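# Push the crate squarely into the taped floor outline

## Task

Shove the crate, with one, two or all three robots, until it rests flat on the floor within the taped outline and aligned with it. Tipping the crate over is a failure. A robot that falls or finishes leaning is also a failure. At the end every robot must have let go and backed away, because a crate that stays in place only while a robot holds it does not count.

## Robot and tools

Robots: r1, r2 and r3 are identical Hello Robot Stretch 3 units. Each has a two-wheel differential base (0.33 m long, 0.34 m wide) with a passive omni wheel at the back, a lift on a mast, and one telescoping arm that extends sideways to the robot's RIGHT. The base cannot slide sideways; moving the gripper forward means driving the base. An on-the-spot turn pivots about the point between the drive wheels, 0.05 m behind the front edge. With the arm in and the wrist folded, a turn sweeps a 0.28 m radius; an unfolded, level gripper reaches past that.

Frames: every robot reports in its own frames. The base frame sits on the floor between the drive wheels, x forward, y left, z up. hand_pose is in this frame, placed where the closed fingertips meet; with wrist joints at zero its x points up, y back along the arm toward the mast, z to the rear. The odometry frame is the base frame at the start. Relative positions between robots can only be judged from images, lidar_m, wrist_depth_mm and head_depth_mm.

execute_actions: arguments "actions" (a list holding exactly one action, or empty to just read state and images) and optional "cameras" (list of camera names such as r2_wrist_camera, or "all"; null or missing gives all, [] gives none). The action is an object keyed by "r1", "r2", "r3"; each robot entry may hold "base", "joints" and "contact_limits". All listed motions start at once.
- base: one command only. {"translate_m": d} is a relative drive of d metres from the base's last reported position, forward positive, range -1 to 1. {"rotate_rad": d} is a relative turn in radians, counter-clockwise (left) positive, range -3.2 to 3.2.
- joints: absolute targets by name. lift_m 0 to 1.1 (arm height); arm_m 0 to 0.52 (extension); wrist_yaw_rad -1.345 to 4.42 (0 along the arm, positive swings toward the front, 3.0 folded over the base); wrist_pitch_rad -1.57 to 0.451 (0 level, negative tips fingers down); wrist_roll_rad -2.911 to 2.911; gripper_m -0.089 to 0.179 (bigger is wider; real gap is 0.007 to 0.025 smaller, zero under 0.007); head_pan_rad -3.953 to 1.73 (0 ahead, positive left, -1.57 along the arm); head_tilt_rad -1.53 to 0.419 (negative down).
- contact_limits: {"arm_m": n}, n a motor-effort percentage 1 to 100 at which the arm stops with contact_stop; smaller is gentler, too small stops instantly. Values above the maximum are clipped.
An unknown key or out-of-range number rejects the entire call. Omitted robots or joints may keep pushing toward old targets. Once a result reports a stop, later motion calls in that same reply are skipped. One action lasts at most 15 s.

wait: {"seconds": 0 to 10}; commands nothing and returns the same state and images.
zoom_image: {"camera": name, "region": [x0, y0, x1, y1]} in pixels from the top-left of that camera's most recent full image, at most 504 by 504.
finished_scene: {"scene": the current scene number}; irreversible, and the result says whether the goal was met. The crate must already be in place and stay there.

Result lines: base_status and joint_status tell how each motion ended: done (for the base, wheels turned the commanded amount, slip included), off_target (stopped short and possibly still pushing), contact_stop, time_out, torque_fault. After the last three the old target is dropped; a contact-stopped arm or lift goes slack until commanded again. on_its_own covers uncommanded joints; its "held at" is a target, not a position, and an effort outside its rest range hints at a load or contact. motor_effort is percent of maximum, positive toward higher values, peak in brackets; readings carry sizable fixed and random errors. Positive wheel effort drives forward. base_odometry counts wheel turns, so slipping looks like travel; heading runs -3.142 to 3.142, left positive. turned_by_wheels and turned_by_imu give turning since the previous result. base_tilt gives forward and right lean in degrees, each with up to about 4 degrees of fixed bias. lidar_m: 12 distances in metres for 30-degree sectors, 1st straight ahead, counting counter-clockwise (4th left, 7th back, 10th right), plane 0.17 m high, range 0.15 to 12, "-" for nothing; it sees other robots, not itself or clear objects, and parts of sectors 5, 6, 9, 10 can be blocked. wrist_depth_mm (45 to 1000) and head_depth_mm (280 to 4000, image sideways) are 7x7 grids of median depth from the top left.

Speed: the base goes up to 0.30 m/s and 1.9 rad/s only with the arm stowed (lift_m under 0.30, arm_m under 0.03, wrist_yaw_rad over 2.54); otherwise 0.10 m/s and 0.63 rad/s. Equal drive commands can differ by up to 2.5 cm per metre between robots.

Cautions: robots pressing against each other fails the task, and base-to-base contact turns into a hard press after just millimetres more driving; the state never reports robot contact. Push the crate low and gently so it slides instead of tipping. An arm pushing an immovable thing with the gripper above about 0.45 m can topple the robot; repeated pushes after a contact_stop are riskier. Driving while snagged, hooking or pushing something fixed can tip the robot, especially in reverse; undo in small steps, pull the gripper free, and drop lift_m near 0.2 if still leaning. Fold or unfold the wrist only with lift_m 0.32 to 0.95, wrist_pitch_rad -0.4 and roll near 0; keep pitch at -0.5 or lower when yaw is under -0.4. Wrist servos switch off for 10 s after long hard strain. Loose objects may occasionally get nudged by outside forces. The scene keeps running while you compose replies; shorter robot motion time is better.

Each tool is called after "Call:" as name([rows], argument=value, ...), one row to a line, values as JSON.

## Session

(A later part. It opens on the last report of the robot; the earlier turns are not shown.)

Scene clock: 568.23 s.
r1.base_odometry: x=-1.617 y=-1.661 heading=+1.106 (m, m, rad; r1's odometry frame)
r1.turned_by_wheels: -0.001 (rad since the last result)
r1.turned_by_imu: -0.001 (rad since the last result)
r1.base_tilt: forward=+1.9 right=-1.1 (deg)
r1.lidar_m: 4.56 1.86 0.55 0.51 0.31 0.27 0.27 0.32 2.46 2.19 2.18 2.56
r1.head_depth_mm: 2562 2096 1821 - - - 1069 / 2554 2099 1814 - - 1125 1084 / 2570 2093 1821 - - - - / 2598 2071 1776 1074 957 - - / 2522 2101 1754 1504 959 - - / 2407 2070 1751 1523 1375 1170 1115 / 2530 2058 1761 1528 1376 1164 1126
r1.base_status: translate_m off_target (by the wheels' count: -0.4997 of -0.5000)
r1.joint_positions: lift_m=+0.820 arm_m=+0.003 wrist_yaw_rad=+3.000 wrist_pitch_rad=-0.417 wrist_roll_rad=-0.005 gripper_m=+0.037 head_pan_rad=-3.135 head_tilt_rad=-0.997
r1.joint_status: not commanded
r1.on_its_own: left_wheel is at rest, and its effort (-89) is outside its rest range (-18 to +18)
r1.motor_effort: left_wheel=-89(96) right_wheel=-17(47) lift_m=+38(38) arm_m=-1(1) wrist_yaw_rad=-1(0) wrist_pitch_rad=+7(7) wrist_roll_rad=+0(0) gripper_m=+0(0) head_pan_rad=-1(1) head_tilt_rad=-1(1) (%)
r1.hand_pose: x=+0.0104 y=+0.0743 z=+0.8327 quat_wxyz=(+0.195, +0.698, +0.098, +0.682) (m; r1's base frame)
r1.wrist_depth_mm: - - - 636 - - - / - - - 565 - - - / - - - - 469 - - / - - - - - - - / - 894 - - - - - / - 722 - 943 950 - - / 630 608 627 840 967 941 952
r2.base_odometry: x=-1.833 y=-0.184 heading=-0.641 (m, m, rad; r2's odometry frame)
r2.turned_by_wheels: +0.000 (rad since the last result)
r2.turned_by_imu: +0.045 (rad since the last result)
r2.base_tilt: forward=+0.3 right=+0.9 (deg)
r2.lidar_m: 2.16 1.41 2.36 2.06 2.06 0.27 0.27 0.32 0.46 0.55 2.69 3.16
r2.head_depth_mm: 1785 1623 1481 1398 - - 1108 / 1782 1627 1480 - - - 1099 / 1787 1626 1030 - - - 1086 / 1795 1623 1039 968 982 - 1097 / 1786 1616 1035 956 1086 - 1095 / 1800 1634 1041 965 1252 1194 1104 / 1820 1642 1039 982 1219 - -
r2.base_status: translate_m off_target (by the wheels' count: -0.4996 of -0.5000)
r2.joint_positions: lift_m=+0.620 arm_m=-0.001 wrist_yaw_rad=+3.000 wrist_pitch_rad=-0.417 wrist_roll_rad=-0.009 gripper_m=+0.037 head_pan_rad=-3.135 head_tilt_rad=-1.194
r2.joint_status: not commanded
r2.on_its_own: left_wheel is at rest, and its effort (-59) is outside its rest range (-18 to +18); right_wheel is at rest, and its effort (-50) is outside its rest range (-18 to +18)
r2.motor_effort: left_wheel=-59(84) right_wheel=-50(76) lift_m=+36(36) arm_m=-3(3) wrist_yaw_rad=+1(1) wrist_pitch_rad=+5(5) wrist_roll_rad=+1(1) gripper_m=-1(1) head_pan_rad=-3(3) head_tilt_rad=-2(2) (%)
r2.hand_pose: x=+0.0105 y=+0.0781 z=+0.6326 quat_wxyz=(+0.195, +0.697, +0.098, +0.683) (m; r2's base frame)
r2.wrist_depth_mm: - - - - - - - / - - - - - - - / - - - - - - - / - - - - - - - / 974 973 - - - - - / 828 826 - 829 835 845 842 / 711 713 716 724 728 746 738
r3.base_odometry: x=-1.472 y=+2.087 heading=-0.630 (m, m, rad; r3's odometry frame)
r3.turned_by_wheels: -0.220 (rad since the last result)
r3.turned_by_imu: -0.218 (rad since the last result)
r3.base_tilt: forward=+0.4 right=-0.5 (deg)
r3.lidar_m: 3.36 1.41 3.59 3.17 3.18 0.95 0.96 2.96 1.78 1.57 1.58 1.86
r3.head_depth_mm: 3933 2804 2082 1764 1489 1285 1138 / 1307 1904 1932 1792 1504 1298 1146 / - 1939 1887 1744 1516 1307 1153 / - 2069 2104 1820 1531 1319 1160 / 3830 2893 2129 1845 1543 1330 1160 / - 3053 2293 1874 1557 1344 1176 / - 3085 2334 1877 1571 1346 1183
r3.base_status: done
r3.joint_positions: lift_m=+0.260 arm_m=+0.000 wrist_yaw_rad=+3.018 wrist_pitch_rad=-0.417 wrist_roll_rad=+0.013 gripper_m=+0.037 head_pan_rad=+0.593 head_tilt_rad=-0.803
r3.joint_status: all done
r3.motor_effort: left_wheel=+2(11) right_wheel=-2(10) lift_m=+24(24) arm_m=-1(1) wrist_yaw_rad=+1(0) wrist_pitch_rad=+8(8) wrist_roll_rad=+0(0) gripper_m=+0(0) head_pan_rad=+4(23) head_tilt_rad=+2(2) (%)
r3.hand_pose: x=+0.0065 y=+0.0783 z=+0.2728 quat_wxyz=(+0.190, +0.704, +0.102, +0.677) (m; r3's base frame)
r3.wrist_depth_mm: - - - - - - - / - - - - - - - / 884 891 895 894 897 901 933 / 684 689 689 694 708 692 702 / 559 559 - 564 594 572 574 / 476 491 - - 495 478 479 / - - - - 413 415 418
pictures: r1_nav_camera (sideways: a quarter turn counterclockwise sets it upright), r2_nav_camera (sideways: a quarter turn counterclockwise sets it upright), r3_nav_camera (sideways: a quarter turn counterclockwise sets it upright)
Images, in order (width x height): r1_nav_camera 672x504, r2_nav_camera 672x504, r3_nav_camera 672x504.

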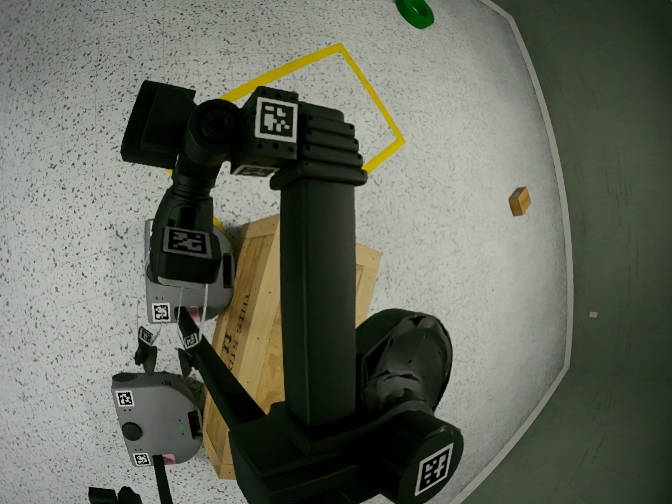

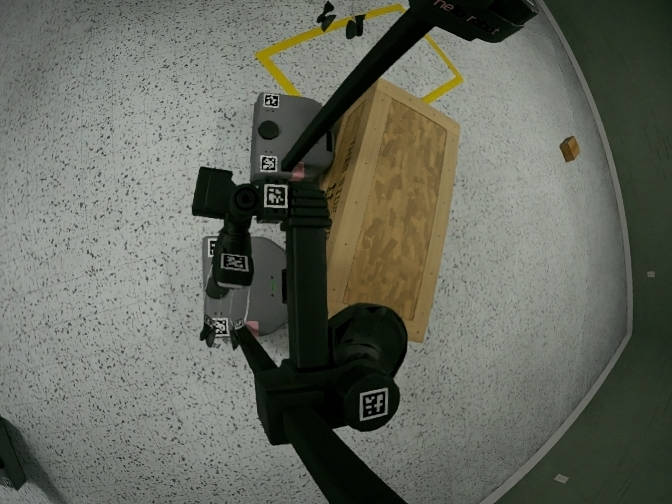

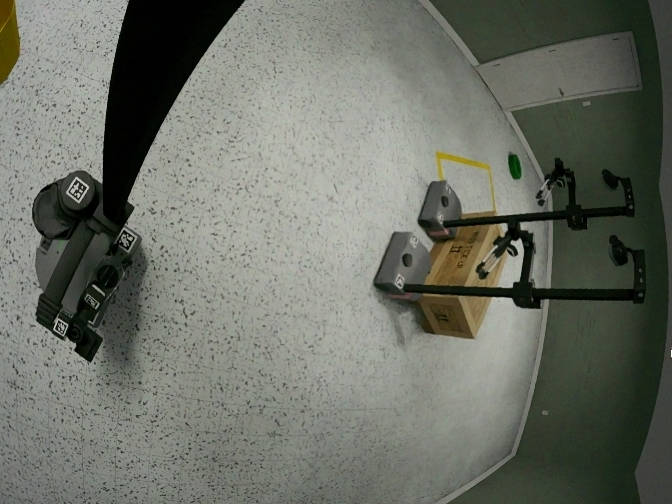

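Call:
execute_actions([
  {"r1":{"base":{"translate_m":-0.45}},"r2":{"base":{"translate_m":-0.5}},"r3":{"base":{"translate_m":1.0}}},
], cameras=["r2_nav_camera","r3_nav_camera","r3_head_camera"])

Scene clock: 580.03 s.
r1.base_odometry: x=-1.819 y=-2.063 heading=+1.104 (m, m, rad; r1's odometry frame)
r1.turned_by_wheels: -0.001 (rad since the last result)
r1.turned_by_imu: -0.002 (rad since the last result)
r1.base_tilt: forward=+1.9 right=-1.0 (deg)
r1.lidar_m: 4.77 2.91 0.54 0.54 0.31 0.27 0.27 0.32 2.62 2.28 2.29 2.69
r1.head_depth_mm: 2531 2093 1812 - - - 1068 / 2587 2095 1821 - - 1139 1082 / 2532 2067 1817 - - - - / 2531 2089 1759 1079 959 - - / 2548 2091 1761 1471 962 - - / 2550 2090 1787 1522 1386 1168 1125 / 2487 2074 1755 1528 1373 1166 1117
r1.base_status: translate_m off_target (by the wheels' count: -0.4497 of -0.4500)
r1.joint_positions: lift_m=+0.820 arm_m=+0.003 wrist_yaw_rad=+3.000 wrist_pitch_rad=-0.417 wrist_roll_rad=-0.005 gripper_m=+0.037 head_pan_rad=-3.135 head_tilt_rad=-0.997
r1.joint_status: not commanded
r1.on_its_own: left_wheel is at rest, and its effort (-78) is outside its rest range (-18 to +18)
r1.motor_effort: left_wheel=-78(100) right_wheel=-13(41) lift_m=+39(38) arm_m=+0(1) wrist_yaw_rad=+0(1) wrist_pitch_rad=+7(7) wrist_roll_rad=+0(0) gripper_m=+0(0) head_pan_rad=-1(1) head_tilt_rad=-1(2) (%)
r1.hand_pose: x=+0.0104 y=+0.0743 z=+0.8327 quat_wxyz=(+0.195, +0.698, +0.098, +0.682) (m; r1's base frame)
r1.wrist_depth_mm: - - - 621 - - - / - - - 445 - - - / - - - - 473 - - / - - - - - - - / - 877 - - - - - / - 724 - 972 - - - / 618 604 625 863 982 952 929
r2.base_odometry: x=-2.233 y=+0.115 heading=-0.642 (m, m, rad; r2's odometry frame)
r2.turned_by_wheels: +0.000 (rad since the last result)
r2.turned_by_imu: -0.037 (rad since the last result)
r2.base_tilt: forward=+0.3 right=+0.9 (deg)
r2.lidar_m: 2.61 0.97 1.00 1.96 1.96 0.27 0.27 0.31 0.45 0.54 2.80 3.20
r2.head_depth_mm: 1780 1621 1480 1395 - - 1103 / 1791 1610 1483 - - - 1100 / 1805 1619 1027 - - - 1086 / 1788 1624 1040 964 967 - 1090 / 1802 1625 1041 954 1043 - 1094 / 1802 1643 1039 959 1152 1192 1097 / 1798 1633 1036 969 1216 - -
r2.base_status: translate_m off_target (by the wheels' count: -0.4996 of -0.5000)
r2.joint_positions: lift_m=+0.620 arm_m=-0.001 wrist_yaw_rad=+3.000 wrist_pitch_rad=-0.417 wrist_roll_rad=-0.009 gripper_m=+0.037 head_pan_rad=-3.135 head_tilt_rad=-1.194
r2.joint_status: not commanded
r2.on_its_own: left_wheel is at rest, and its effort (-69) is outside its rest range (-18 to +18); right_wheel is at rest, and its effort (-55) is outside its rest range (-18 to +18)
r2.motor_effort: left_wheel=-69(79) right_wheel=-55(66) lift_m=+36(36) arm_m=-3(3) wrist_yaw_rad=+0(0) wrist_pitch_rad=+5(5) wrist_roll_rad=+1(1) gripper_m=+1(0) head_pan_rad=-2(3) head_tilt_rad=-3(2) (%)
r2.hand_pose: x=+0.0105 y=+0.0781 z=+0.6326 quat_wxyz=(+0.195, +0.697, +0.098, +0.683) (m; r2's base frame)
r2.wrist_depth_mm: - - - - - - - / - - - - - 973 - / - - - - - - - / - - - - - - - / 961 969 - - - - - / 830 821 - 856 837 855 847 / 721 724 722 735 723 739 736
r3.base_odometry: x=-0.664 y=+1.498 heading=-0.630 (m, m, rad; r3's odometry frame)
r3.turned_by_wheels: +0.000 (rad since the last result)
r3.turned_by_imu: -0.004 (rad since the last result)
r3.base_tilt: forward=+0.4 right=-0.5 (deg)
r3.lidar_m: 2.89 0.96 1.00 3.40 3.39 4.02 1.92 2.55 1.54 1.35 1.35 1.60
r3.head_depth_mm: 3905 2820 2181 1766 1487 1294 1141 / - 2854 2100 1784 1500 1301 1142 / - 2935 1599 1687 1515 1304 1152 / - 1824 1570 1513 1483 1314 1155 / 861 963 1654 1607 1471 1327 1162 / - 1948 1697 1786 1559 1340 1172 / 3861 1338 2335 1829 1567 1350 1184
r3.base_status: done
r3.joint_positions: lift_m=+0.260 arm_m=+0.000 wrist_yaw_rad=+3.018 wrist_pitch_rad=-0.417 wrist_roll_rad=+0.013 gripper_m=+0.037 head_pan_rad=+0.593 head_tilt_rad=-0.802
r3.joint_status: not commanded
r3.motor_effort: left_wheel=+2(11) right_wheel=-3(7) lift_m=+24(24) arm_m=-1(1) wrist_yaw_rad=-1(0) wrist_pitch_rad=+8(8) wrist_roll_rad=+0(0) gripper_m=+0(1) head_pan_rad=+3(4) head_tilt_rad=+1(2) (%)
r3.hand_pose: x=+0.0065 y=+0.0783 z=+0.2728 quat_wxyz=(+0.190, +0.704, +0.102, +0.677) (m; r3's base frame)
r3.wrist_depth_mm: - - - - - - - / - - - - - 950 748 / 888 879 895 902 892 855 792 / 681 685 690 694 696 700 708 / 564 559 - 563 597 573 571 / 473 491 - - 492 482 479 / - - - - 417 415 416
pictures: r2_nav_camera (sideways: a quarter turn counterclockwise sets it upright), r3_head_camera (sideways: a quarter turn clockwise sets it upright), r3_nav_camera (sideways: a quarter turn counterclockwise sets it upright)
Images, in order (width x height): r2_nav_camera 672x504, r3_head_camera 896x504, r3_nav_camera 672x504.

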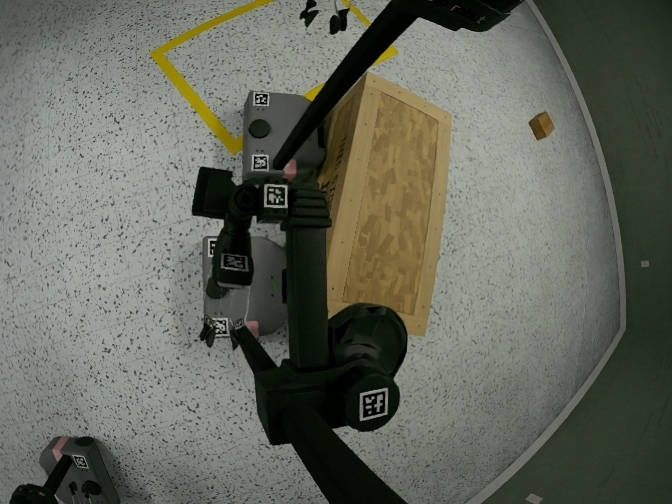

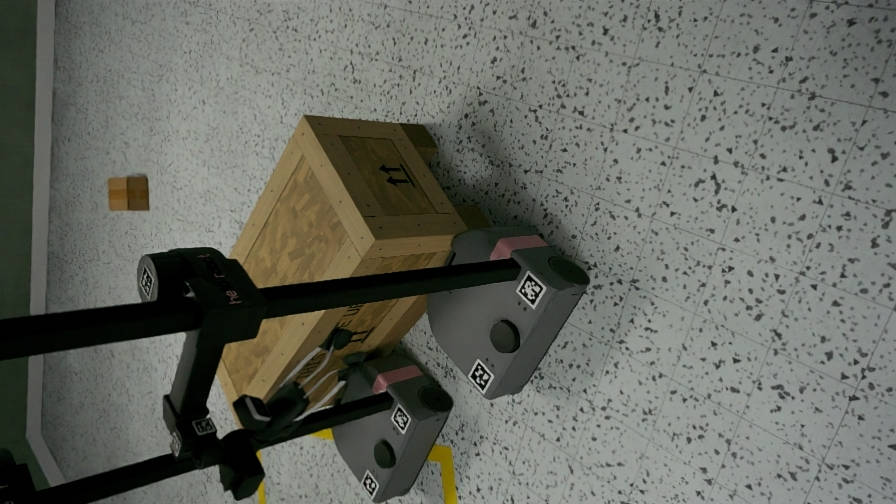

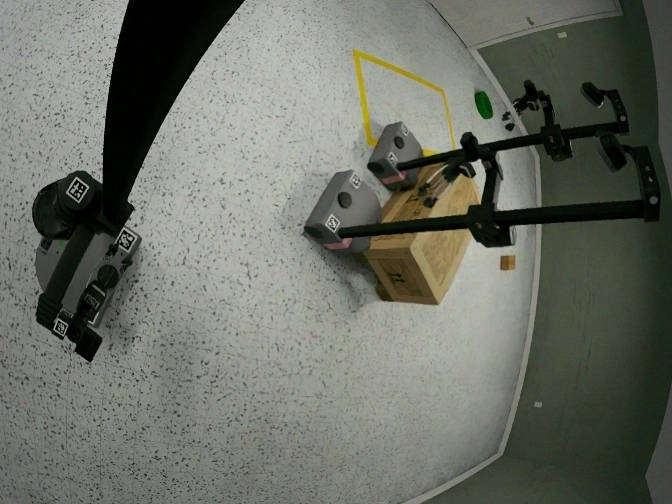

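Call:
execute_actions([
  {"r1":{"base":{"translate_m":-0.28}},"r2":{"base":{"translate_m":-0.25}},"r3":{"base":{"translate_m":1.0},"joints":{"head_pan_rad":1.2}}},
], cameras=["r2_nav_camera","r3_nav_camera","r3_head_camera"])

Scene clock: 594.37 s.
r1.base_odometry: x=-1.945 y=-2.312 heading=+1.104 (m, m, rad; r1's odometry frame)
r1.turned_by_wheels: +0.000 (rad since the last result)
r1.turned_by_imu: +0.002 (rad since the last result)
r1.base_tilt: forward=+1.9 right=-1.0 (deg)
r1.lidar_m: 4.94 3.15 0.56 0.48 0.30 0.27 0.27 0.33 2.68 2.33 2.36 2.77
r1.head_depth_mm: 2590 2102 1815 - - - 1072 / 2563 2096 1829 - - 1085 1077 / 2547 2106 1803 - - - - / 2580 2098 1766 1070 957 - - / 2562 2094 1770 1530 958 - - / 2525 1963 1761 1525 1388 1174 1117 / 2495 2027 1751 1512 1381 1165 1120
r1.base_status: translate_m off_target (by the wheels' count: -0.2796 of -0.2800)
r1.joint_positions: lift_m=+0.820 arm_m=+0.003 wrist_yaw_rad=+3.000 wrist_pitch_rad=-0.417 wrist_roll_rad=-0.005 gripper_m=+0.037 head_pan_rad=-3.135 head_tilt_rad=-0.997
r1.joint_status: not commanded
r1.on_its_own: left_wheel is at rest, and its effort (-78) is outside its rest range (-18 to +18); right_wheel is at rest, and its effort (-47) is outside its rest range (-18 to +18)
r1.motor_effort: left_wheel=-78(100) right_wheel=-47(65) lift_m=+38(38) arm_m=-1(1) wrist_yaw_rad=-2(0) wrist_pitch_rad=+7(7) wrist_roll_rad=+0(0) gripper_m=+0(1) head_pan_rad=-1(1) head_tilt_rad=-2(2) (%)
r1.hand_pose: x=+0.0104 y=+0.0743 z=+0.8327 quat_wxyz=(+0.195, +0.698, +0.098, +0.682) (m; r1's base frame)
r1.wrist_depth_mm: - - - 617 - - - / - - - 602 457 - - / - - - - 556 - - / - - - - - - - / - 890 - - - - - / - 718 - 969 929 - - / 644 608 617 867 922 941 983
r2.base_odometry: x=-2.433 y=+0.264 heading=-0.641 (m, m, rad; r2's odometry frame)
r2.turned_by_wheels: +0.001 (rad since the last result)
r2.turned_by_imu: +0.047 (rad since the last result)
r2.base_tilt: forward=+0.2 right=+0.9 (deg)
r2.lidar_m: 2.85 3.56 2.15 0.62 1.90 0.27 0.27 0.33 0.48 2.84 2.86 3.37
r2.head_depth_mm: 1769 1615 1477 1413 - - 1106 / 1787 1619 1455 - - - 1106 / 1791 1620 1029 - - - 1085 / 1788 1623 1036 966 1000 - 1101 / 1783 1632 1039 954 1135 - 1100 / 1796 1629 1037 977 1290 1200 1101 / 1813 1632 1040 989 1169 - -
r2.base_status: done
r2.joint_positions: lift_m=+0.620 arm_m=-0.001 wrist_yaw_rad=+3.000 wrist_pitch_rad=-0.417 wrist_roll_rad=-0.009 gripper_m=+0.037 head_pan_rad=-3.135 head_tilt_rad=-1.194
r2.joint_status: not commanded
r2.on_its_own: right_wheel is at rest, and its effort (-27) is outside its rest range (-18 to +18)
r2.motor_effort: left_wheel=+4(85) right_wheel=-27(79) lift_m=+36(37) arm_m=-3(3) wrist_yaw_rad=+1(1) wrist_pitch_rad=+5(5) wrist_roll_rad=+1(1) gripper_m=+1(0) head_pan_rad=-3(3) head_tilt_rad=-3(2) (%)
r2.hand_pose: x=+0.0104 y=+0.0781 z=+0.6326 quat_wxyz=(+0.195, +0.697, +0.098, +0.683) (m; r2's base frame)
r2.wrist_depth_mm: - - - - - - - / - - 917 722 - - - / - - - - - - - / - - 947 - - - - / 946 981 - 897 - - - / 825 832 - 828 819 860 829 / 717 721 726 731 722 748 749
r3.base_odometry: x=+0.144 y=+0.909 heading=-0.630 (m, m, rad; r3's odometry frame)
r3.turned_by_wheels: +0.000 (rad since the last result)
r3.turned_by_imu: -0.003 (rad since the last result)
r3.base_tilt: forward=+0.4 right=-0.6 (deg)
r3.lidar_m: 2.41 3.78 0.71 0.62 3.62 4.27 2.91 2.14 1.28 1.13 1.13 1.34
r3.head_depth_mm: 3913 2805 2143 1766 1420 1279 1135 / - 2846 1642 1245 1175 1296 1143 / 3962 2868 1548 1257 1172 1308 1148 / 3828 2958 1622 1304 1216 1281 1161 / 3579 2992 825 1655 1349 1229 1162 / 1003 2800 705 791 1303 1237 1178 / 1203 3073 669 871 1572 1352 1224
r3.base_status: done
r3.joint_positions: lift_m=+0.260 arm_m=+0.000 wrist_yaw_rad=+3.018 wrist_pitch_rad=-0.417 wrist_roll_rad=+0.013 gripper_m=+0.037 head_pan_rad=+1.193 head_tilt_rad=-0.802
r3.joint_status: all done
r3.motor_effort: left_wheel=+3(12) right_wheel=-3(7) lift_m=+24(24) arm_m=-1(1) wrist_yaw_rad=+1(1) wrist_pitch_rad=+8(8) wrist_roll_rad=+0(0) gripper_m=+1(1) head_pan_rad=+3(47) head_tilt_rad=+2(0) (%)
r3.hand_pose: x=+0.0065 y=+0.0783 z=+0.2728 quat_wxyz=(+0.190, +0.704, +0.102, +0.677) (m; r3's base frame)
r3.wrist_depth_mm: - - - - 663 614 - / - - 847 766 720 670 - / 875 886 675 704 811 729 912 / 682 684 692 693 697 700 718 / 562 567 - 561 589 570 565 / 479 489 - - 494 481 479 / - - - - 417 418 417
pictures: r2_nav_camera (sideways: a quarter turn counterclockwise sets it upright), r3_head_camera (sideways: a quarter turn clockwise sets it upright), r3_nav_camera (sideways: a quarter turn counterclockwise sets it upright)
Images, in order (width x height): r2_nav_camera 672x504, r3_head_camera 896x504, r3_nav_camera 672x504.

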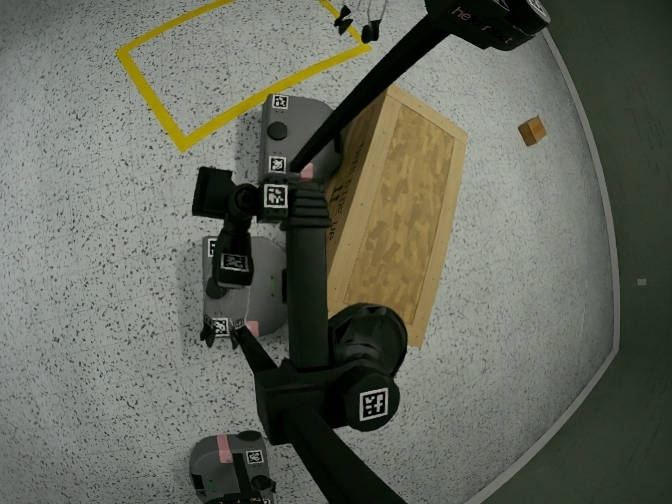

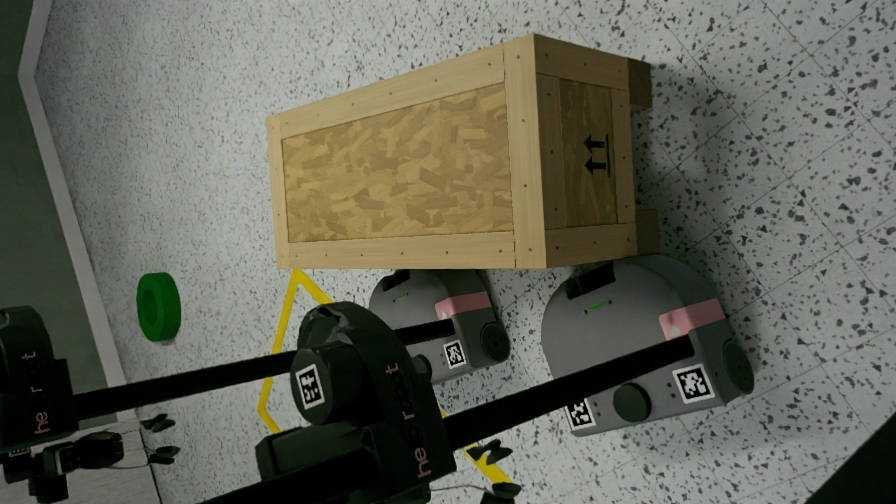

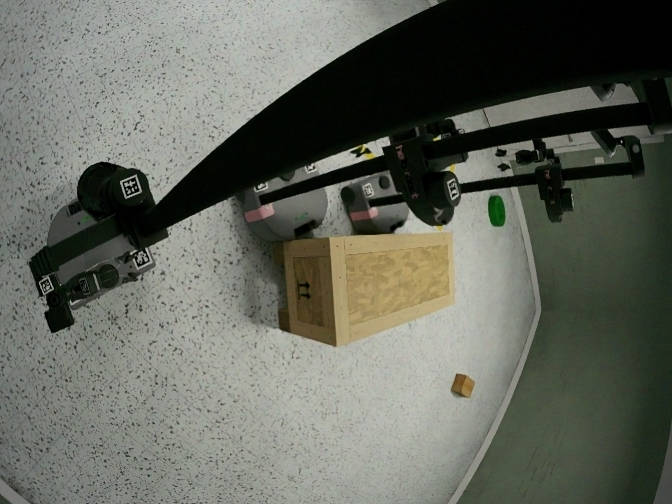

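Call:
execute_actions([
  {"r1":{"base":{"translate_m":-0.15}},"r2":{"base":{"translate_m":0.25},"joints":{"lift_m":0.28}},"r3":{"base":{"translate_m":0.65},"joints":{"head_pan_rad":1.6}}},
], cameras=["r2_nav_camera","r2_head_camera","r3_head_camera"])

Scene clock: 606.70 s.
r1.base_odometry: x=-2.012 y=-2.446 heading=+1.104 (m, m, rad; r1's odometry frame)
r1.turned_by_wheels: +0.000 (rad since the last result)
r1.turned_by_imu: -0.052 (rad since the last result)
r1.base_tilt: forward=+1.9 right=-1.0 (deg)
r1.lidar_m: 4.50 3.21 0.74 0.45 0.29 0.27 0.27 0.34 2.76 2.33 2.32 2.68
r1.head_depth_mm: 2568 2110 1811 - - - 1068 / 2556 2106 1801 - - 1039 1083 / 2512 2101 1798 - - - - / 2533 2101 1779 1075 958 - - / 2516 2068 1764 1535 964 - - / 2517 2035 1755 1535 1374 1169 1128 / 2500 1970 1770 1531 1384 1168 1117
r1.base_status: translate_m off_target (by the wheels' count: -0.1496 of -0.1500)
r1.joint_positions: lift_m=+0.820 arm_m=+0.003 wrist_yaw_rad=+3.000 wrist_pitch_rad=-0.417 wrist_roll_rad=-0.005 gripper_m=+0.037 head_pan_rad=-3.135 head_tilt_rad=-0.997
r1.joint_status: not commanded
r1.on_its_own: left_wheel is at rest, and its effort (-64) is outside its rest range (-18 to +18); right_wheel is at rest, and its effort (-61) is outside its rest range (-18 to +18)
r1.motor_effort: left_wheel=-64(100) right_wheel=-61(72) lift_m=+38(38) arm_m=-1(1) wrist_yaw_rad=+0(0) wrist_pitch_rad=+7(7) wrist_roll_rad=+0(0) gripper_m=+0(0) head_pan_rad=-2(1) head_tilt_rad=-1(1) (%)
r1.hand_pose: x=+0.0104 y=+0.0743 z=+0.8327 quat_wxyz=(+0.195, +0.698, +0.098, +0.682) (m; r1's base frame)
r1.wrist_depth_mm: - - - - - - - / - - - - - - - / - - - - - - - / - - - - 896 - - / - - - - - 732 - / - 707 - - - - - / 641 606 604 951 912 954 961
r2.base_odometry: x=-2.233 y=+0.115 heading=-0.641 (m, m, rad; r2's odometry frame)
r2.turned_by_wheels: +0.000 (rad since the last result)
r2.turned_by_imu: +0.000 (rad since the last result)
r2.base_tilt: forward=+0.2 right=+0.9 (deg)
r2.lidar_m: 2.60 3.67 2.21 1.95 1.96 1.09 0.51 0.64 0.74 2.80 2.81 3.32
r2.head_depth_mm: 1796 1613 1464 1359 1262 1150 1098 / 1799 1618 1457 1362 1283 - 1104 / 1807 1128 1060 1343 - - 1091 / 1800 1136 1042 1297 1283 - 1093 / 1787 1138 1066 1342 1283 - 1095 / 1811 1136 1111 1375 1275 1184 1091 / 1791 1135 1244 1249 1280 1190 1107
r2.base_status: done
r2.joint_positions: lift_m=+0.280 arm_m=-0.001 wrist_yaw_rad=+3.000 wrist_pitch_rad=-0.417 wrist_roll_rad=-0.009 gripper_m=+0.037 head_pan_rad=-3.135 head_tilt_rad=-1.194
r2.joint_status: all done
r2.motor_effort: left_wheel=-1(7) right_wheel=+1(17) lift_m=+25(32) arm_m=-3(3) wrist_yaw_rad=+0(1) wrist_pitch_rad=+5(5) wrist_roll_rad=+1(1) gripper_m=-1(0) head_pan_rad=-3(3) head_tilt_rad=-2(2) (%)
r2.hand_pose: x=+0.0104 y=+0.0781 z=+0.2930 quat_wxyz=(+0.195, +0.697, +0.098, +0.683) (m; r2's base frame)
r2.wrist_depth_mm: - - - - - - - / - - - - - - - / 804 796 851 853 835 853 869 / 647 646 652 664 666 669 678 / 529 533 - 553 558 560 553 / 457 479 - - 452 463 466 / - - - - 403 408 407
r3.base_odometry: x=+0.670 y=+0.526 heading=-0.630 (m, m, rad; r3's odometry frame)
r3.turned_by_wheels: +0.000 (rad since the last result)
r3.turned_by_imu: -0.002 (rad since the last result)
r3.base_tilt: forward=+0.4 right=-0.6 (deg)
r3.lidar_m: 2.09 3.13 3.72 0.56 0.59 1.09 3.54 1.88 1.11 0.98 0.98 1.16
r3.head_depth_mm: 3543 2773 2167 1750 1491 1286 1136 / 3503 2839 2188 1690 1502 1299 1147 / 3463 2911 1557 1330 1439 1301 1150 / 3405 2960 1569 1272 1120 1252 1158 / 3380 3003 2275 1283 1086 1256 - / 3318 3054 2173 1600 1120 - - / 1032 2730 2410 - - - 1171
r3.base_status: done
r3.joint_positions: lift_m=+0.260 arm_m=+0.000 wrist_yaw_rad=+3.018 wrist_pitch_rad=-0.417 wrist_roll_rad=+0.013 gripper_m=+0.037 head_pan_rad=+1.593 head_tilt_rad=-0.802
r3.joint_status: all done
r3.motor_effort: left_wheel=+3(11) right_wheel=-3(7) lift_m=+24(24) arm_m=-1(1) wrist_yaw_rad=-1(1) wrist_pitch_rad=+8(8) wrist_roll_rad=+0(0) gripper_m=+1(0) head_pan_rad=+4(39) head_tilt_rad=+1(2) (%)
r3.hand_pose: x=+0.0065 y=+0.0783 z=+0.2728 quat_wxyz=(+0.190, +0.704, +0.102, +0.677) (m; r3's base frame)
r3.wrist_depth_mm: 662 - 598 976 - - - / - - 637 - - - - / 879 748 694 888 906 912 913 / 687 686 689 699 709 697 697 / 558 560 - 559 588 578 570 / 474 493 - - 493 475 483 / - - - - 412 413 414
pictures: r2_head_camera (sideways: a quarter turn clockwise sets it upright), r2_nav_camera (sideways: a quarter turn counterclockwise sets it upright), r3_head_camera (sideways: a quarter turn clockwise sets it upright)
Images, in order (width x height): r2_head_camera 896x504, r2_nav_camera 672x504, r3_head_camera 896x504.

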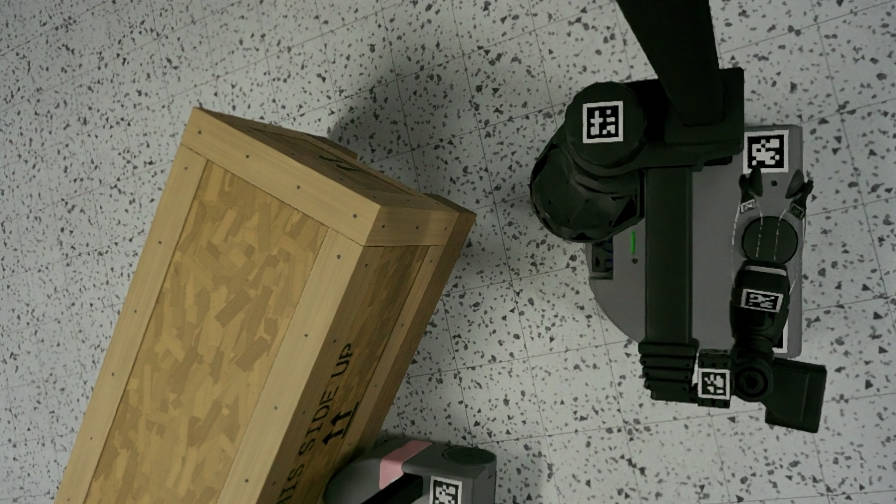

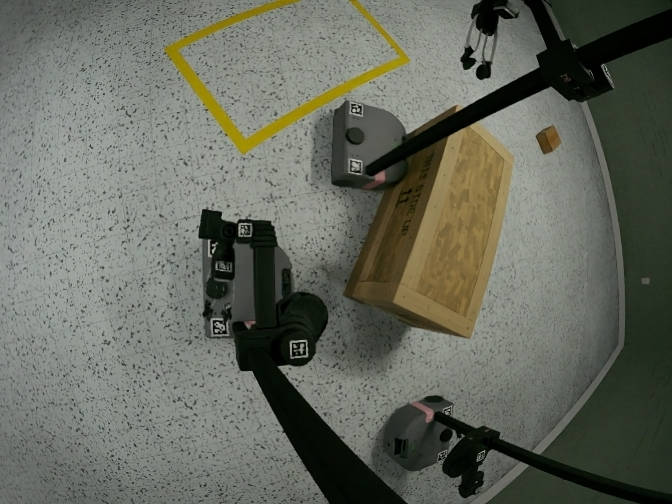

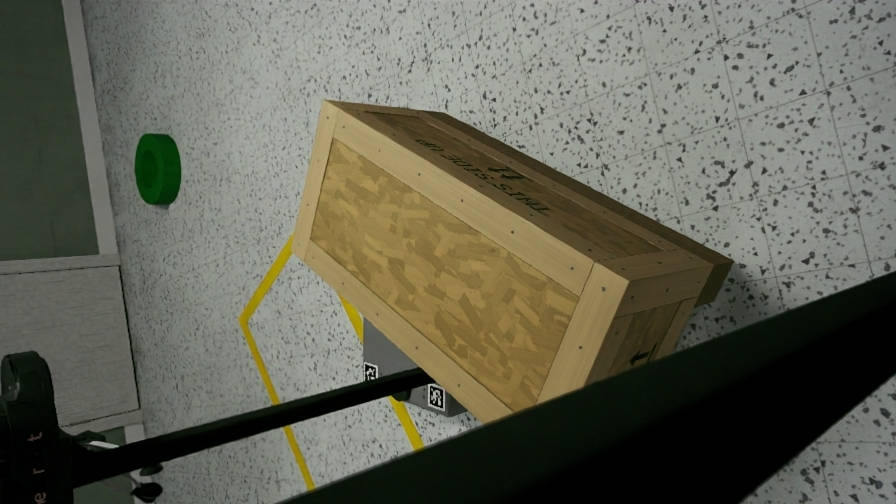

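Call:
execute_actions([
  {"r1":{"base":{"translate_m":0.07},"joints":{"lift_m":0.28}},"r2":{"base":{"rotate_rad":2.3},"joints":{"head_pan_rad":1.5,"head_tilt_rad":-0.9}},"r3":{"base":{"rotate_rad":1.17},"joints":{"head_pan_rad":-3.14,"head_tilt_rad":-1.1}}},
], cameras=[])

Call:
execute_actions([
  {"r1":{"base":{"rotate_rad":-1.7}},"r2":{"base":{"translate_m":0.8}},"r3":{"base":{"translate_m":0.52}}},
], cameras=[])

Call:
execute_actions([
  {"r1":{"base":{"translate_m":0.3}},"r3":{"base":{"rotate_rad":-1.75}}},
], cameras=[])

Call:
execute_actions([
  {"r1":{"base":{"rotate_rad":1.15},"joints":{"head_tilt_rad":-1.1}}},
], cameras=["r1_head_camera","r2_nav_camera","r3_head_camera"])

Scene clock: 631.73 s.
r1.base_odometry: x=-1.981 y=-2.383 heading=+1.104 (m, m, rad; r1's odometry frame)
r1.turned_by_wheels: +0.000 (rad since the last result)
r1.turned_by_imu: +0.000 (rad since the last result)
r1.base_tilt: forward=+1.9 right=-0.9 (deg)
r1.lidar_m: 4.47 3.16 0.56 0.55 0.36 0.33 0.34 0.42 2.73 2.31 2.30 2.66
r1.head_depth_mm: 2571 2117 1796 1068 946 888 1077 / 2593 2100 1769 1071 943 1014 1076 / 2549 2105 1770 1063 942 - - / 2568 2083 1765 1067 977 - - / 2525 2065 1776 1503 988 1246 - / 2547 2013 1743 1519 1334 1204 - / 2502 2014 1764 1513 1348 1193 1089
r1.base_status: done
r1.joint_positions: lift_m=+0.280 arm_m=+0.003 wrist_yaw_rad=+3.000 wrist_pitch_rad=-0.417 wrist_roll_rad=-0.005 gripper_m=+0.037 head_pan_rad=-3.135 head_tilt_rad=-0.997
r1.joint_status: all done
r1.motor_effort: left_wheel=+0(54) right_wheel=+0(51) lift_m=+21(29) arm_m=-1(1) wrist_yaw_rad=+0(1) wrist_pitch_rad=+7(7) wrist_roll_rad=+0(0) gripper_m=+0(0) head_pan_rad=-1(1) head_tilt_rad=-2(2) (%)
r1.hand_pose: x=+0.0104 y=+0.0743 z=+0.2934 quat_wxyz=(+0.195, +0.698, +0.098, +0.682) (m; r1's base frame)
r1.wrist_depth_mm: 332 - - - - 636 - / 315 365 - - - 694 - / 321 386 898 993 862 578 576 / 321 400 743 743 686 597 583 / 331 428 - 588 597 565 559 / 335 435 - - 487 480 464 / 341 - - - 416 409 406
r2.base_odometry: x=-2.233 y=+0.115 heading=+1.659 (m, m, rad; r2's odometry frame)
r2.turned_by_wheels: +2.300 (rad since the last result)
r2.turned_by_imu: +2.270 (rad since the last result)
r2.base_tilt: forward=+0.2 right=+0.9 (deg)
r2.lidar_m: 1.11 0.51 0.52 0.64 2.91 2.80 2.88 3.83 2.60 2.88 2.05 1.95
r2.head_depth_mm: 3007 2349 1937 1144 1004 1080 1122 / 3051 2354 1350 1155 1124 1228 1123 / 3125 2381 1364 1224 1377 1259 1132 / 3047 2397 1368 1002 1302 1265 1127 / 581 675 1813 1069 1256 1262 1151 / 3065 2396 1973 1147 1343 1291 - / 3111 2406 1967 1591 1470 - 1119
r2.base_status: done
r2.joint_positions: lift_m=+0.280 arm_m=-0.001 wrist_yaw_rad=+3.000 wrist_pitch_rad=-0.417 wrist_roll_rad=-0.009 gripper_m=+0.037 head_pan_rad=+1.493 head_tilt_rad=-0.902
r2.joint_status: all done
r2.motor_effort: left_wheel=-1(8) right_wheel=+2(13) lift_m=+26(26) arm_m=-4(3) wrist_yaw_rad=+1(0) wrist_pitch_rad=+5(5) wrist_roll_rad=+1(1) gripper_m=+0(0) head_pan_rad=+3(48) head_tilt_rad=+0(19) (%)
r2.hand_pose: x=+0.0104 y=+0.0781 z=+0.2930 quat_wxyz=(+0.195, +0.697, +0.098, +0.683) (m; r2's base frame)
r2.wrist_depth_mm: - - - 821 580 458 490 / - - 677 803 621 489 617 / 810 799 687 810 678 549 826 / 642 642 670 658 638 609 676 / 530 540 - 563 560 551 558 / 461 486 - - 454 467 468 / - - - - 400 407 404
r3.base_odometry: x=+0.670 y=+0.526 heading=+0.540 (m, m, rad; r3's odometry frame)
r3.turned_by_wheels: +1.170 (rad since the last result)
r3.turned_by_imu: +1.149 (rad since the last result)
r3.base_tilt: forward=+0.4 right=-0.6 (deg)
r3.lidar_m: 1.16 0.56 0.66 1.20 3.54 1.58 1.06 0.98 1.00 1.26 2.69 3.17
r3.head_depth_mm: 1564 1760 1578 1420 1290 1194 1079 / 1413 1704 1599 1430 1304 - - / 1297 1563 1613 1445 1317 - - / 1185 1415 1594 1450 1313 - - / 1104 1287 1548 1466 1327 1239 - / 1026 1189 1419 1481 1344 1218 1130 / 963 1102 1299 1464 1347 1226 1125
r3.base_status: done
r3.joint_positions: lift_m=+0.260 arm_m=+0.000 wrist_yaw_rad=+3.018 wrist_pitch_rad=-0.417 wrist_roll_rad=+0.013 gripper_m=+0.037 head_pan_rad=-3.133 head_tilt_rad=-1.087
r3.joint_status: all done
r3.motor_effort: left_wheel=-2(10) right_wheel=+3(12) lift_m=+24(24) arm_m=-1(1) wrist_yaw_rad=+1(0) wrist_pitch_rad=+8(8) wrist_roll_rad=+0(0) gripper_m=+1(0) head_pan_rad=-5(58) head_tilt_rad=-5(27) (%)
r3.hand_pose: x=+0.0065 y=+0.0783 z=+0.2728 quat_wxyz=(+0.190, +0.704, +0.102, +0.677) (m; r3's base frame)
r3.wrist_depth_mm: - - - - - 707 500 / - - - - - 715 502 / 885 885 889 915 910 768 505 / 692 699 693 700 695 704 527 / 555 559 - 568 595 567 554 / 475 493 - - 494 481 482 / - - - - 412 419 419
pictures: none
No camera images: the call's "cameras" was empty. Leave "cameras" out to get every camera's image.

Scene clock: 636.10 s.
r1.base_odometry: x=-1.981 y=-2.383 heading=-0.596 (m, m, rad; r1's odometry frame)
r1.turned_by_wheels: -1.700 (rad since the last result)
r1.turned_by_imu: -1.698 (rad since the last result)
r1.base_tilt: forward=+1.8 right=-1.0 (deg)
r1.lidar_m: 2.34 2.30 2.52 3.80 5.34 3.06 1.15 0.38 0.33 0.33 0.39 2.96
r1.head_depth_mm: 2545 2117 1772 1538 1354 1229 1078 / 2546 2103 1781 1530 1357 1229 1073 / 2455 2080 1775 1547 1359 - - / 2366 2094 1751 1527 1352 - - / 2330 1974 1518 1490 1332 1235 - / 2248 2067 1440 1089 1071 1172 - / 2090 1963 1751 1060 933 889 1018
r1.base_status: done
r1.joint_positions: lift_m=+0.280 arm_m=+0.003 wrist_yaw_rad=+3.000 wrist_pitch_rad=-0.417 wrist_roll_rad=-0.005 gripper_m=+0.037 head_pan_rad=-3.135 head_tilt_rad=-0.997
r1.joint_status: not commanded
r1.motor_effort: left_wheel=+3(15) right_wheel=-2(7) lift_m=+21(21) arm_m=-1(1) wrist_yaw_rad=+1(0) wrist_pitch_rad=+7(7) wrist_roll_rad=+0(0) gripper_m=+0(0) head_pan_rad=-2(1) head_tilt_rad=-2(1) (%)
r1.hand_pose: x=+0.0104 y=+0.0743 z=+0.2934 quat_wxyz=(+0.195, +0.698, +0.098, +0.682) (m; r1's base frame)
r1.wrist_depth_mm: - - - - - - - / - - - - - - - / - - - 992 929 893 890 / 810 781 751 728 723 702 684 / 634 633 - 592 615 566 550 / 539 528 - - 475 478 471 / 451 - - - 419 414 403
r2.base_odometry: x=-2.303 y=+0.912 heading=+1.659 (m, m, rad; r2's odometry frame)
r2.turned_by_wheels: +0.000 (rad since the last result)
r2.turned_by_imu: +0.005 (rad since the last result)
r2.base_tilt: forward=+0.2 right=+0.9 (deg)
r2.lidar_m: 1.29 1.73 0.69 0.49 0.49 0.53 3.60 3.09 3.08 1.83 1.30 1.25
r2.head_depth_mm: 2969 2369 1933 1528 1411 1238 1123 / 2917 2339 1962 1158 883 1164 1124 / 498 573 694 872 903 1180 1130 / 3073 2396 1962 1651 1393 1265 1135 / 3081 2322 1948 1647 1404 1206 1154 / 3073 2431 1959 1590 1009 1031 - / 3124 2409 1447 1168 1023 - 1121
r2.base_status: done
r2.joint_positions: lift_m=+0.280 arm_m=-0.001 wrist_yaw_rad=+3.000 wrist_pitch_rad=-0.417 wrist_roll_rad=-0.009 gripper_m=+0.037 head_pan_rad=+1.493 head_tilt_rad=-0.902
r2.joint_status: not commanded
r2.motor_effort: left_wheel=-1(9) right_wheel=+3(10) lift_m=+26(26) arm_m=-3(4) wrist_yaw_rad=+0(1) wrist_pitch_rad=+5(5) wrist_roll_rad=+1(1) gripper_m=+0(1) head_pan_rad=+4(3) head_tilt_rad=+1(0) (%)
r2.hand_pose: x=+0.0104 y=+0.0781 z=+0.2930 quat_wxyz=(+0.195, +0.697, +0.098, +0.683) (m; r2's base frame)
r2.wrist_depth_mm: 369 - - - - - - / 392 - - 665 718 - - / 423 459 747 629 585 843 847 / 455 602 626 640 612 673 673 / 489 541 - 557 559 552 552 / 458 486 - - 450 468 467 / - - - - 405 407 409
r3.base_odometry: x=+1.116 y=+0.793 heading=+0.540 (m, m, rad; r3's odometry frame)
r3.turned_by_wheels: +0.000 (rad since the last result)
r3.turned_by_imu: -0.002 (rad since the last result)
r3.base_tilt: forward=+0.4 right=-0.6 (deg)
r3.lidar_m: 3.62 0.44 0.33 0.32 0.59 0.68 1.51 1.40 1.41 1.78 2.84 2.87
r3.head_depth_mm: 2021 1782 1579 1426 1289 1205 1080 / 1976 1797 1593 1435 1318 - - / 1851 1815 1612 1437 1322 - - / 1702 1830 1623 1460 1314 - - / 1582 1794 1647 1471 1329 1239 - / 1469 1704 1656 1484 1334 1219 1128 / 1381 1579 1671 1490 1344 1226 1131
r3.base_status: done
r3.joint_positions: lift_m=+0.260 arm_m=+0.000 wrist_yaw_rad=+3.018 wrist_pitch_rad=-0.417 wrist_roll_rad=+0.013 gripper_m=+0.037 head_pan_rad=-3.133 head_tilt_rad=-1.087
r3.joint_status: not commanded
r3.motor_effort: left_wheel=-2(7) right_wheel=+2(13) lift_m=+24(24) arm_m=-1(1) wrist_yaw_rad=+1(0) wrist_pitch_rad=+8(8) wrist_roll_rad=+0(0) gripper_m=+0(0) head_pan_rad=-4(3) head_tilt_rad=-5(6) (%)
r3.hand_pose: x=+0.0065 y=+0.0783 z=+0.2728 quat_wxyz=(+0.190, +0.704, +0.102, +0.677) (m; r3's base frame)
r3.wrist_depth_mm: - - 339 333 340 346 355 / - - 367 364 375 380 389 / 514 601 406 399 406 414 430 / 513 629 445 435 448 459 475 / 521 563 - 485 497 517 530 / 472 491 - - 492 481 487 / - - - - 415 417 417
pictures: none
No camera images: the call's "cameras" was empty. Leave "cameras" out to get every camera's image.

Scene clock: 638.93 s.
r1.base_odometry: x=-1.733 y=-2.552 heading=-0.595 (m, m, rad; r1's odometry frame)
r1.turned_by_wheels: +0.000 (rad since the last result)
r1.turned_by_imu: -0.001 (rad since the last result)
r1.base_tilt: forward=+1.8 right=-1.0 (deg)
r1.lidar_m: 2.06 2.03 2.22 3.33 5.44 3.40 0.81 0.48 0.41 0.41 3.22 2.61
r1.head_depth_mm: 2591 2122 1772 1541 1354 1230 1078 / 2532 2104 1777 1541 1354 1228 1065 / 2561 2101 1782 1526 1347 - - / 2539 2086 1727 1527 1356 - - / 2486 1717 1660 1498 1349 1245 - / 2398 1486 1221 1162 1274 1201 - / 2376 2070 1223 1060 984 1114 1088
r1.base_status: done
r1.joint_positions: lift_m=+0.280 arm_m=+0.003 wrist_yaw_rad=+3.000 wrist_pitch_rad=-0.417 wrist_roll_rad=-0.005 gripper_m=+0.037 head_pan_rad=-3.135 head_tilt_rad=-0.997
r1.joint_status: not commanded
r1.motor_effort: left_wheel=+3(15) right_wheel=-3(6) lift_m=+21(21) arm_m=-1(1) wrist_yaw_rad=+0(0) wrist_pitch_rad=+7(7) wrist_roll_rad=+0(0) gripper_m=-1(0) head_pan_rad=-1(1) head_tilt_rad=-2(1) (%)
r1.hand_pose: x=+0.0104 y=+0.0743 z=+0.2933 quat_wxyz=(+0.195, +0.698, +0.098, +0.682) (m; r1's base frame)
r1.wrist_depth_mm: - - - - - - - / - - - - - - - / - - - 991 974 930 888 / 831 793 756 747 725 692 676 / 643 636 - 596 605 569 554 / 540 518 - - 483 480 465 / 454 - - - 413 408 405
r2.base_odometry: x=-2.303 y=+0.912 heading=+1.659 (m, m, rad; r2's odometry frame)
r2.turned_by_wheels: +0.000 (rad since the last result)
r2.turned_by_imu: +0.000 (rad since the last result)
r2.base_tilt: forward=+0.2 right=+0.9 (deg)
r2.lidar_m: 1.29 1.73 0.69 0.49 0.49 0.53 3.58 3.11 3.07 1.83 1.31 1.25
r2.head_depth_mm: 2973 2358 1944 1643 1420 1254 1117 / 3026 2379 1935 1645 1006 1238 1125 / 2814 2317 1891 1586 1173 1225 1122 / 2942 2310 1903 1026 1252 1215 1126 / 3135 2356 1954 1587 1353 1210 1157 / 3082 2383 1974 1600 1006 1031 - / 3080 2414 1456 1162 1034 - 1120
r2.base_status: not commanded
r2.joint_positions: lift_m=+0.280 arm_m=-0.001 wrist_yaw_rad=+3.000 wrist_pitch_rad=-0.417 wrist_roll_rad=-0.009 gripper_m=+0.037 head_pan_rad=+1.493 head_tilt_rad=-0.902
r2.joint_status: not commanded
r2.motor_effort: left_wheel=-2(2) right_wheel=+3(3) lift_m=+26(26) arm_m=-4(4) wrist_yaw_rad=+1(1) wrist_pitch_rad=+5(5) wrist_roll_rad=+1(1) gripper_m=-1(1) head_pan_rad=+3(2) head_tilt_rad=+1(0) (%)
r2.hand_pose: x=+0.0104 y=+0.0781 z=+0.2930 quat_wxyz=(+0.195, +0.697, +0.098, +0.683) (m; r2's base frame)
r2.wrist_depth_mm: 367 - - - - - - / 399 - 701 712 - - - / 423 465 612 611 774 845 863 / 456 594 634 653 664 664 678 / 500 536 - 560 560 549 560 / 459 485 - - 452 472 468 / - - - - 403 405 409
r3.base_odometry: x=+1.116 y=+0.793 heading=-1.210 (m, m, rad; r3's odometry frame)
r3.turned_by_wheels: -1.750 (rad since the last result)
r3.turned_by_imu: -1.720 (rad since the last result)
r3.base_tilt: forward=+0.4 right=-0.6 (deg)
r3.lidar_m: 1.60 2.73 2.84 3.25 0.53 0.35 0.32 0.33 0.59 1.63 1.40 1.40
r3.head_depth_mm: 1973 1548 1101 991 1081 1197 1074 / 2067 1808 1597 994 963 - - / 2084 1821 1608 1003 949 - - / 2122 1850 1624 1012 950 - - / 2147 1862 1630 1461 1336 1237 - / 2181 1875 1658 1481 1322 1218 1129 / 2208 1906 1673 1485 1183 1224 1133
r3.base_status: done
r3.joint_positions: lift_m=+0.260 arm_m=+0.000 wrist_yaw_rad=+3.018 wrist_pitch_rad=-0.417 wrist_roll_rad=+0.013 gripper_m=+0.037 head_pan_rad=-3.134 head_tilt_rad=-1.087
r3.joint_status: not commanded
r3.motor_effort: left_wheel=+2(11) right_wheel=-2(9) lift_m=+24(24) arm_m=-1(1) wrist_yaw_rad=+0(0) wrist_pitch_rad=+8(8) wrist_roll_rad=+0(0) gripper_m=+0(1) head_pan_rad=-4(5) head_tilt_rad=-6(5) (%)
r3.hand_pose: x=+0.0065 y=+0.0782 z=+0.2728 quat_wxyz=(+0.190, +0.704, +0.102, +0.677) (m; r3's base frame)
r3.wrist_depth_mm: 591 - - - - - - / 571 - - - - - - / 548 774 886 906 914 897 918 / 525 683 691 686 707 697 710 / 511 567 - 569 592 572 573 / 459 489 - - 490 481 483 / - - - - 410 414 418
pictures: none
No camera images: the call's "cameras" was empty. Leave "cameras" out to get every camera's image.

Scene clock: 640.87 s.
r1.base_odometry: x=-1.733 y=-2.552 heading=+0.554 (m, m, rad; r1's odometry frame)
r1.turned_by_wheels: +1.150 (rad since the last result)
r1.turned_by_imu: +1.150 (rad since the last result)
r1.base_tilt: forward=+1.8 right=-1.0 (deg)
r1.lidar_m: 2.33 3.82 3.30 3.18 0.71 0.45 0.41 3.21 3.21 2.45 2.04 2.02
r1.head_depth_mm: 2076 1394 1133 1044 1296 1192 1102 / 2166 1863 1134 1043 1299 1230 1095 / 2130 1822 1127 1024 1283 - 1066 / 2134 1855 1125 1014 1266 - 1065 / 2116 1850 1141 1049 1277 - 1072 / 2110 1841 1622 1438 1294 1216 1066 / 2115 1849 1611 1434 1296 1185 1081
r1.base_status: done
r1.joint_positions: lift_m=+0.280 arm_m=+0.003 wrist_yaw_rad=+3.000 wrist_pitch_rad=-0.417 wrist_roll_rad=-0.005 gripper_m=+0.037 head_pan_rad=-3.135 head_tilt_rad=-1.087
r1.joint_status: all done
r1.motor_effort: left_wheel=-2(10) right_wheel=+2(11) lift_m=+21(21) arm_m=-1(1) wrist_yaw_rad=-1(0) wrist_pitch_rad=+7(7) wrist_roll_rad=+0(0) gripper_m=+0(0) head_pan_rad=-1(1) head_tilt_rad=-5(12) (%)
r1.hand_pose: x=+0.0104 y=+0.0743 z=+0.2933 quat_wxyz=(+0.195, +0.698, +0.098, +0.682) (m; r1's base frame)
r1.wrist_depth_mm: - - - - - - - / 992 - - - - - - / 679 - - 981 952 916 894 / 644 800 753 730 718 711 674 / 601 623 - 603 589 572 555 / 529 530 - - 473 481 467 / 455 - - - 421 413 409
r2.base_odometry: x=-2.303 y=+0.912 heading=+1.659 (m, m, rad; r2's odometry frame)
r2.turned_by_wheels: +0.000 (rad since the last result)
r2.turned_by_imu: +0.000 (rad since the last result)
r2.base_tilt: forward=+0.2 right=+0.9 (deg)
r2.lidar_m: 1.29 1.72 0.69 0.49 0.49 0.53 3.60 3.11 3.09 1.83 1.31 1.25
r2.head_depth_mm: 2964 2355 1938 1639 1425 1267 1125 / 3064 2379 1953 1647 1010 1238 1124 / 2803 2313 1920 1565 1183 1219 1128 / 2938 2320 1907 1021 1255 1220 1131 / 3130 2324 1958 1578 1348 1204 1152 / 3082 2397 1956 1585 1006 1029 - / 3181 2410 1450 1165 1025 - 1113
r2.base_status: not commanded
r2.joint_positions: lift_m=+0.280 arm_m=-0.001 wrist_yaw_rad=+3.000 wrist_pitch_rad=-0.417 wrist_roll_rad=-0.009 gripper_m=+0.037 head_pan_rad=+1.493 head_tilt_rad=-0.902
r2.joint_status: not commanded
r2.motor_effort: left_wheel=+0(2) right_wheel=+2(2) lift_m=+26(26) arm_m=-3(3) wrist_yaw_rad=+1(0) wrist_pitch_rad=+5(5) wrist_roll_rad=+1(1) gripper_m=+0(1) head_pan_rad=+4(3) head_tilt_rad=+1(1) (%)
r2.hand_pose: x=+0.0104 y=+0.0781 z=+0.2930 quat_wxyz=(+0.195, +0.697, +0.098, +0.683) (m; r2's base frame)
r2.wrist_depth_mm: 373 - - - - - - / 393 - 710 714 - - - / 423 464 610 596 776 876 853 / 452 597 628 652 663 665 675 / 497 538 - 557 563 555 550 / 456 484 - - 445 470 468 / - - - - 401 411 404
r3.base_odometry: x=+1.116 y=+0.793 heading=-1.210 (m, m, rad; r3's odometry frame)
r3.turned_by_wheels: +0.000 (rad since the last result)
r3.turned_by_imu: +0.000 (rad since the last result)
r3.base_tilt: forward=+0.4 right=-0.6 (deg)
r3.lidar_m: 1.60 2.72 2.84 3.24 0.53 0.35 0.32 0.33 0.59 1.63 1.40 1.39
r3.head_depth_mm: 2047 1783 1103 990 1083 1193 1078 / 2066 1811 1594 996 963 - - / 2117 1824 1607 1005 946 - - / 2124 1848 1632 1013 960 - - / 2146 1857 1635 1447 1331 1238 - / 2186 1890 1662 1478 1321 1222 1129 / 2180 1901 1673 1488 1184 1228 1131
r3.base_status: not commanded
r3.joint_positions: lift_m=+0.260 arm_m=+0.000 wrist_yaw_rad=+3.018 wrist_pitch_rad=-0.417 wrist_roll_rad=+0.013 gripper_m=+0.037 head_pan_rad=-3.134 head_tilt_rad=-1.087
r3.joint_status: not commanded
r3.motor_effort: left_wheel=+2(3) right_wheel=-2(3) lift_m=+24(24) arm_m=-1(1) wrist_yaw_rad=+0(0) wrist_pitch_rad=+8(8) wrist_roll_rad=+0(0) gripper_m=+0(0) head_pan_rad=-4(4) head_tilt_rad=-6(6) (%)
r3.hand_pose: x=+0.0065 y=+0.0782 z=+0.2728 quat_wxyz=(+0.190, +0.704, +0.102, +0.677) (m; r3's base frame)
r3.wrist_depth_mm: 592 - - - - - - / 569 - - - - - - / 547 787 898 897 904 900 901 / 528 689 689 693 706 697 705 / 513 557 - 567 585 572 568 / 457 487 - - 494 479 484 / - - - - 412 413 418
pictures: r1_head_camera (sideways: a quarter turn clockwise sets it upright), r2_nav_camera (sideways: a quarter turn counterclockwise sets it upright), r3_head_camera (sideways: a quarter turn clockwise sets it upright)
Images, in order (width x height): r1_head_camera 896x504, r2_nav_camera 672x504, r3_head_camera 896x504.

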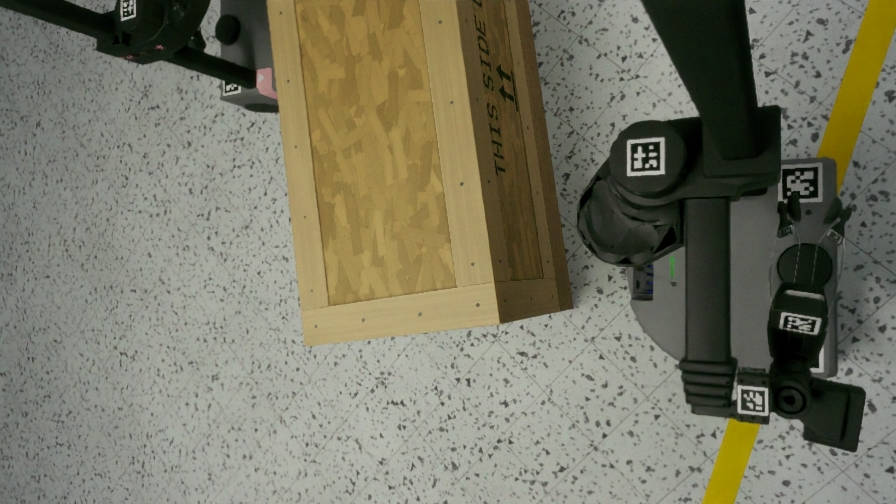

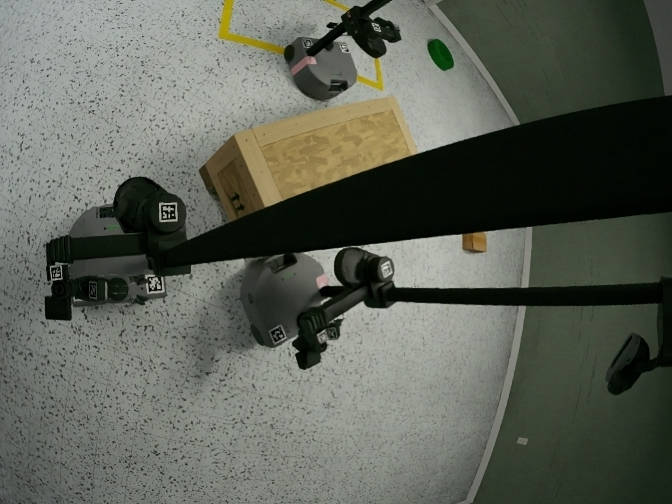

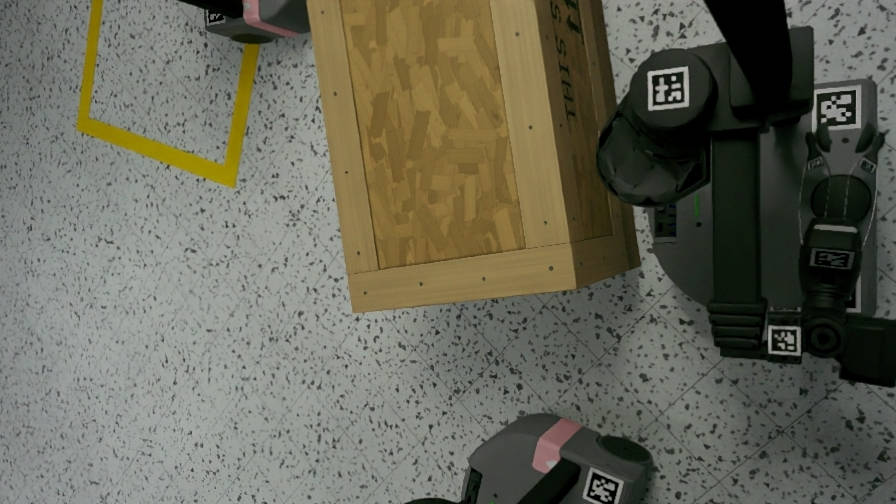

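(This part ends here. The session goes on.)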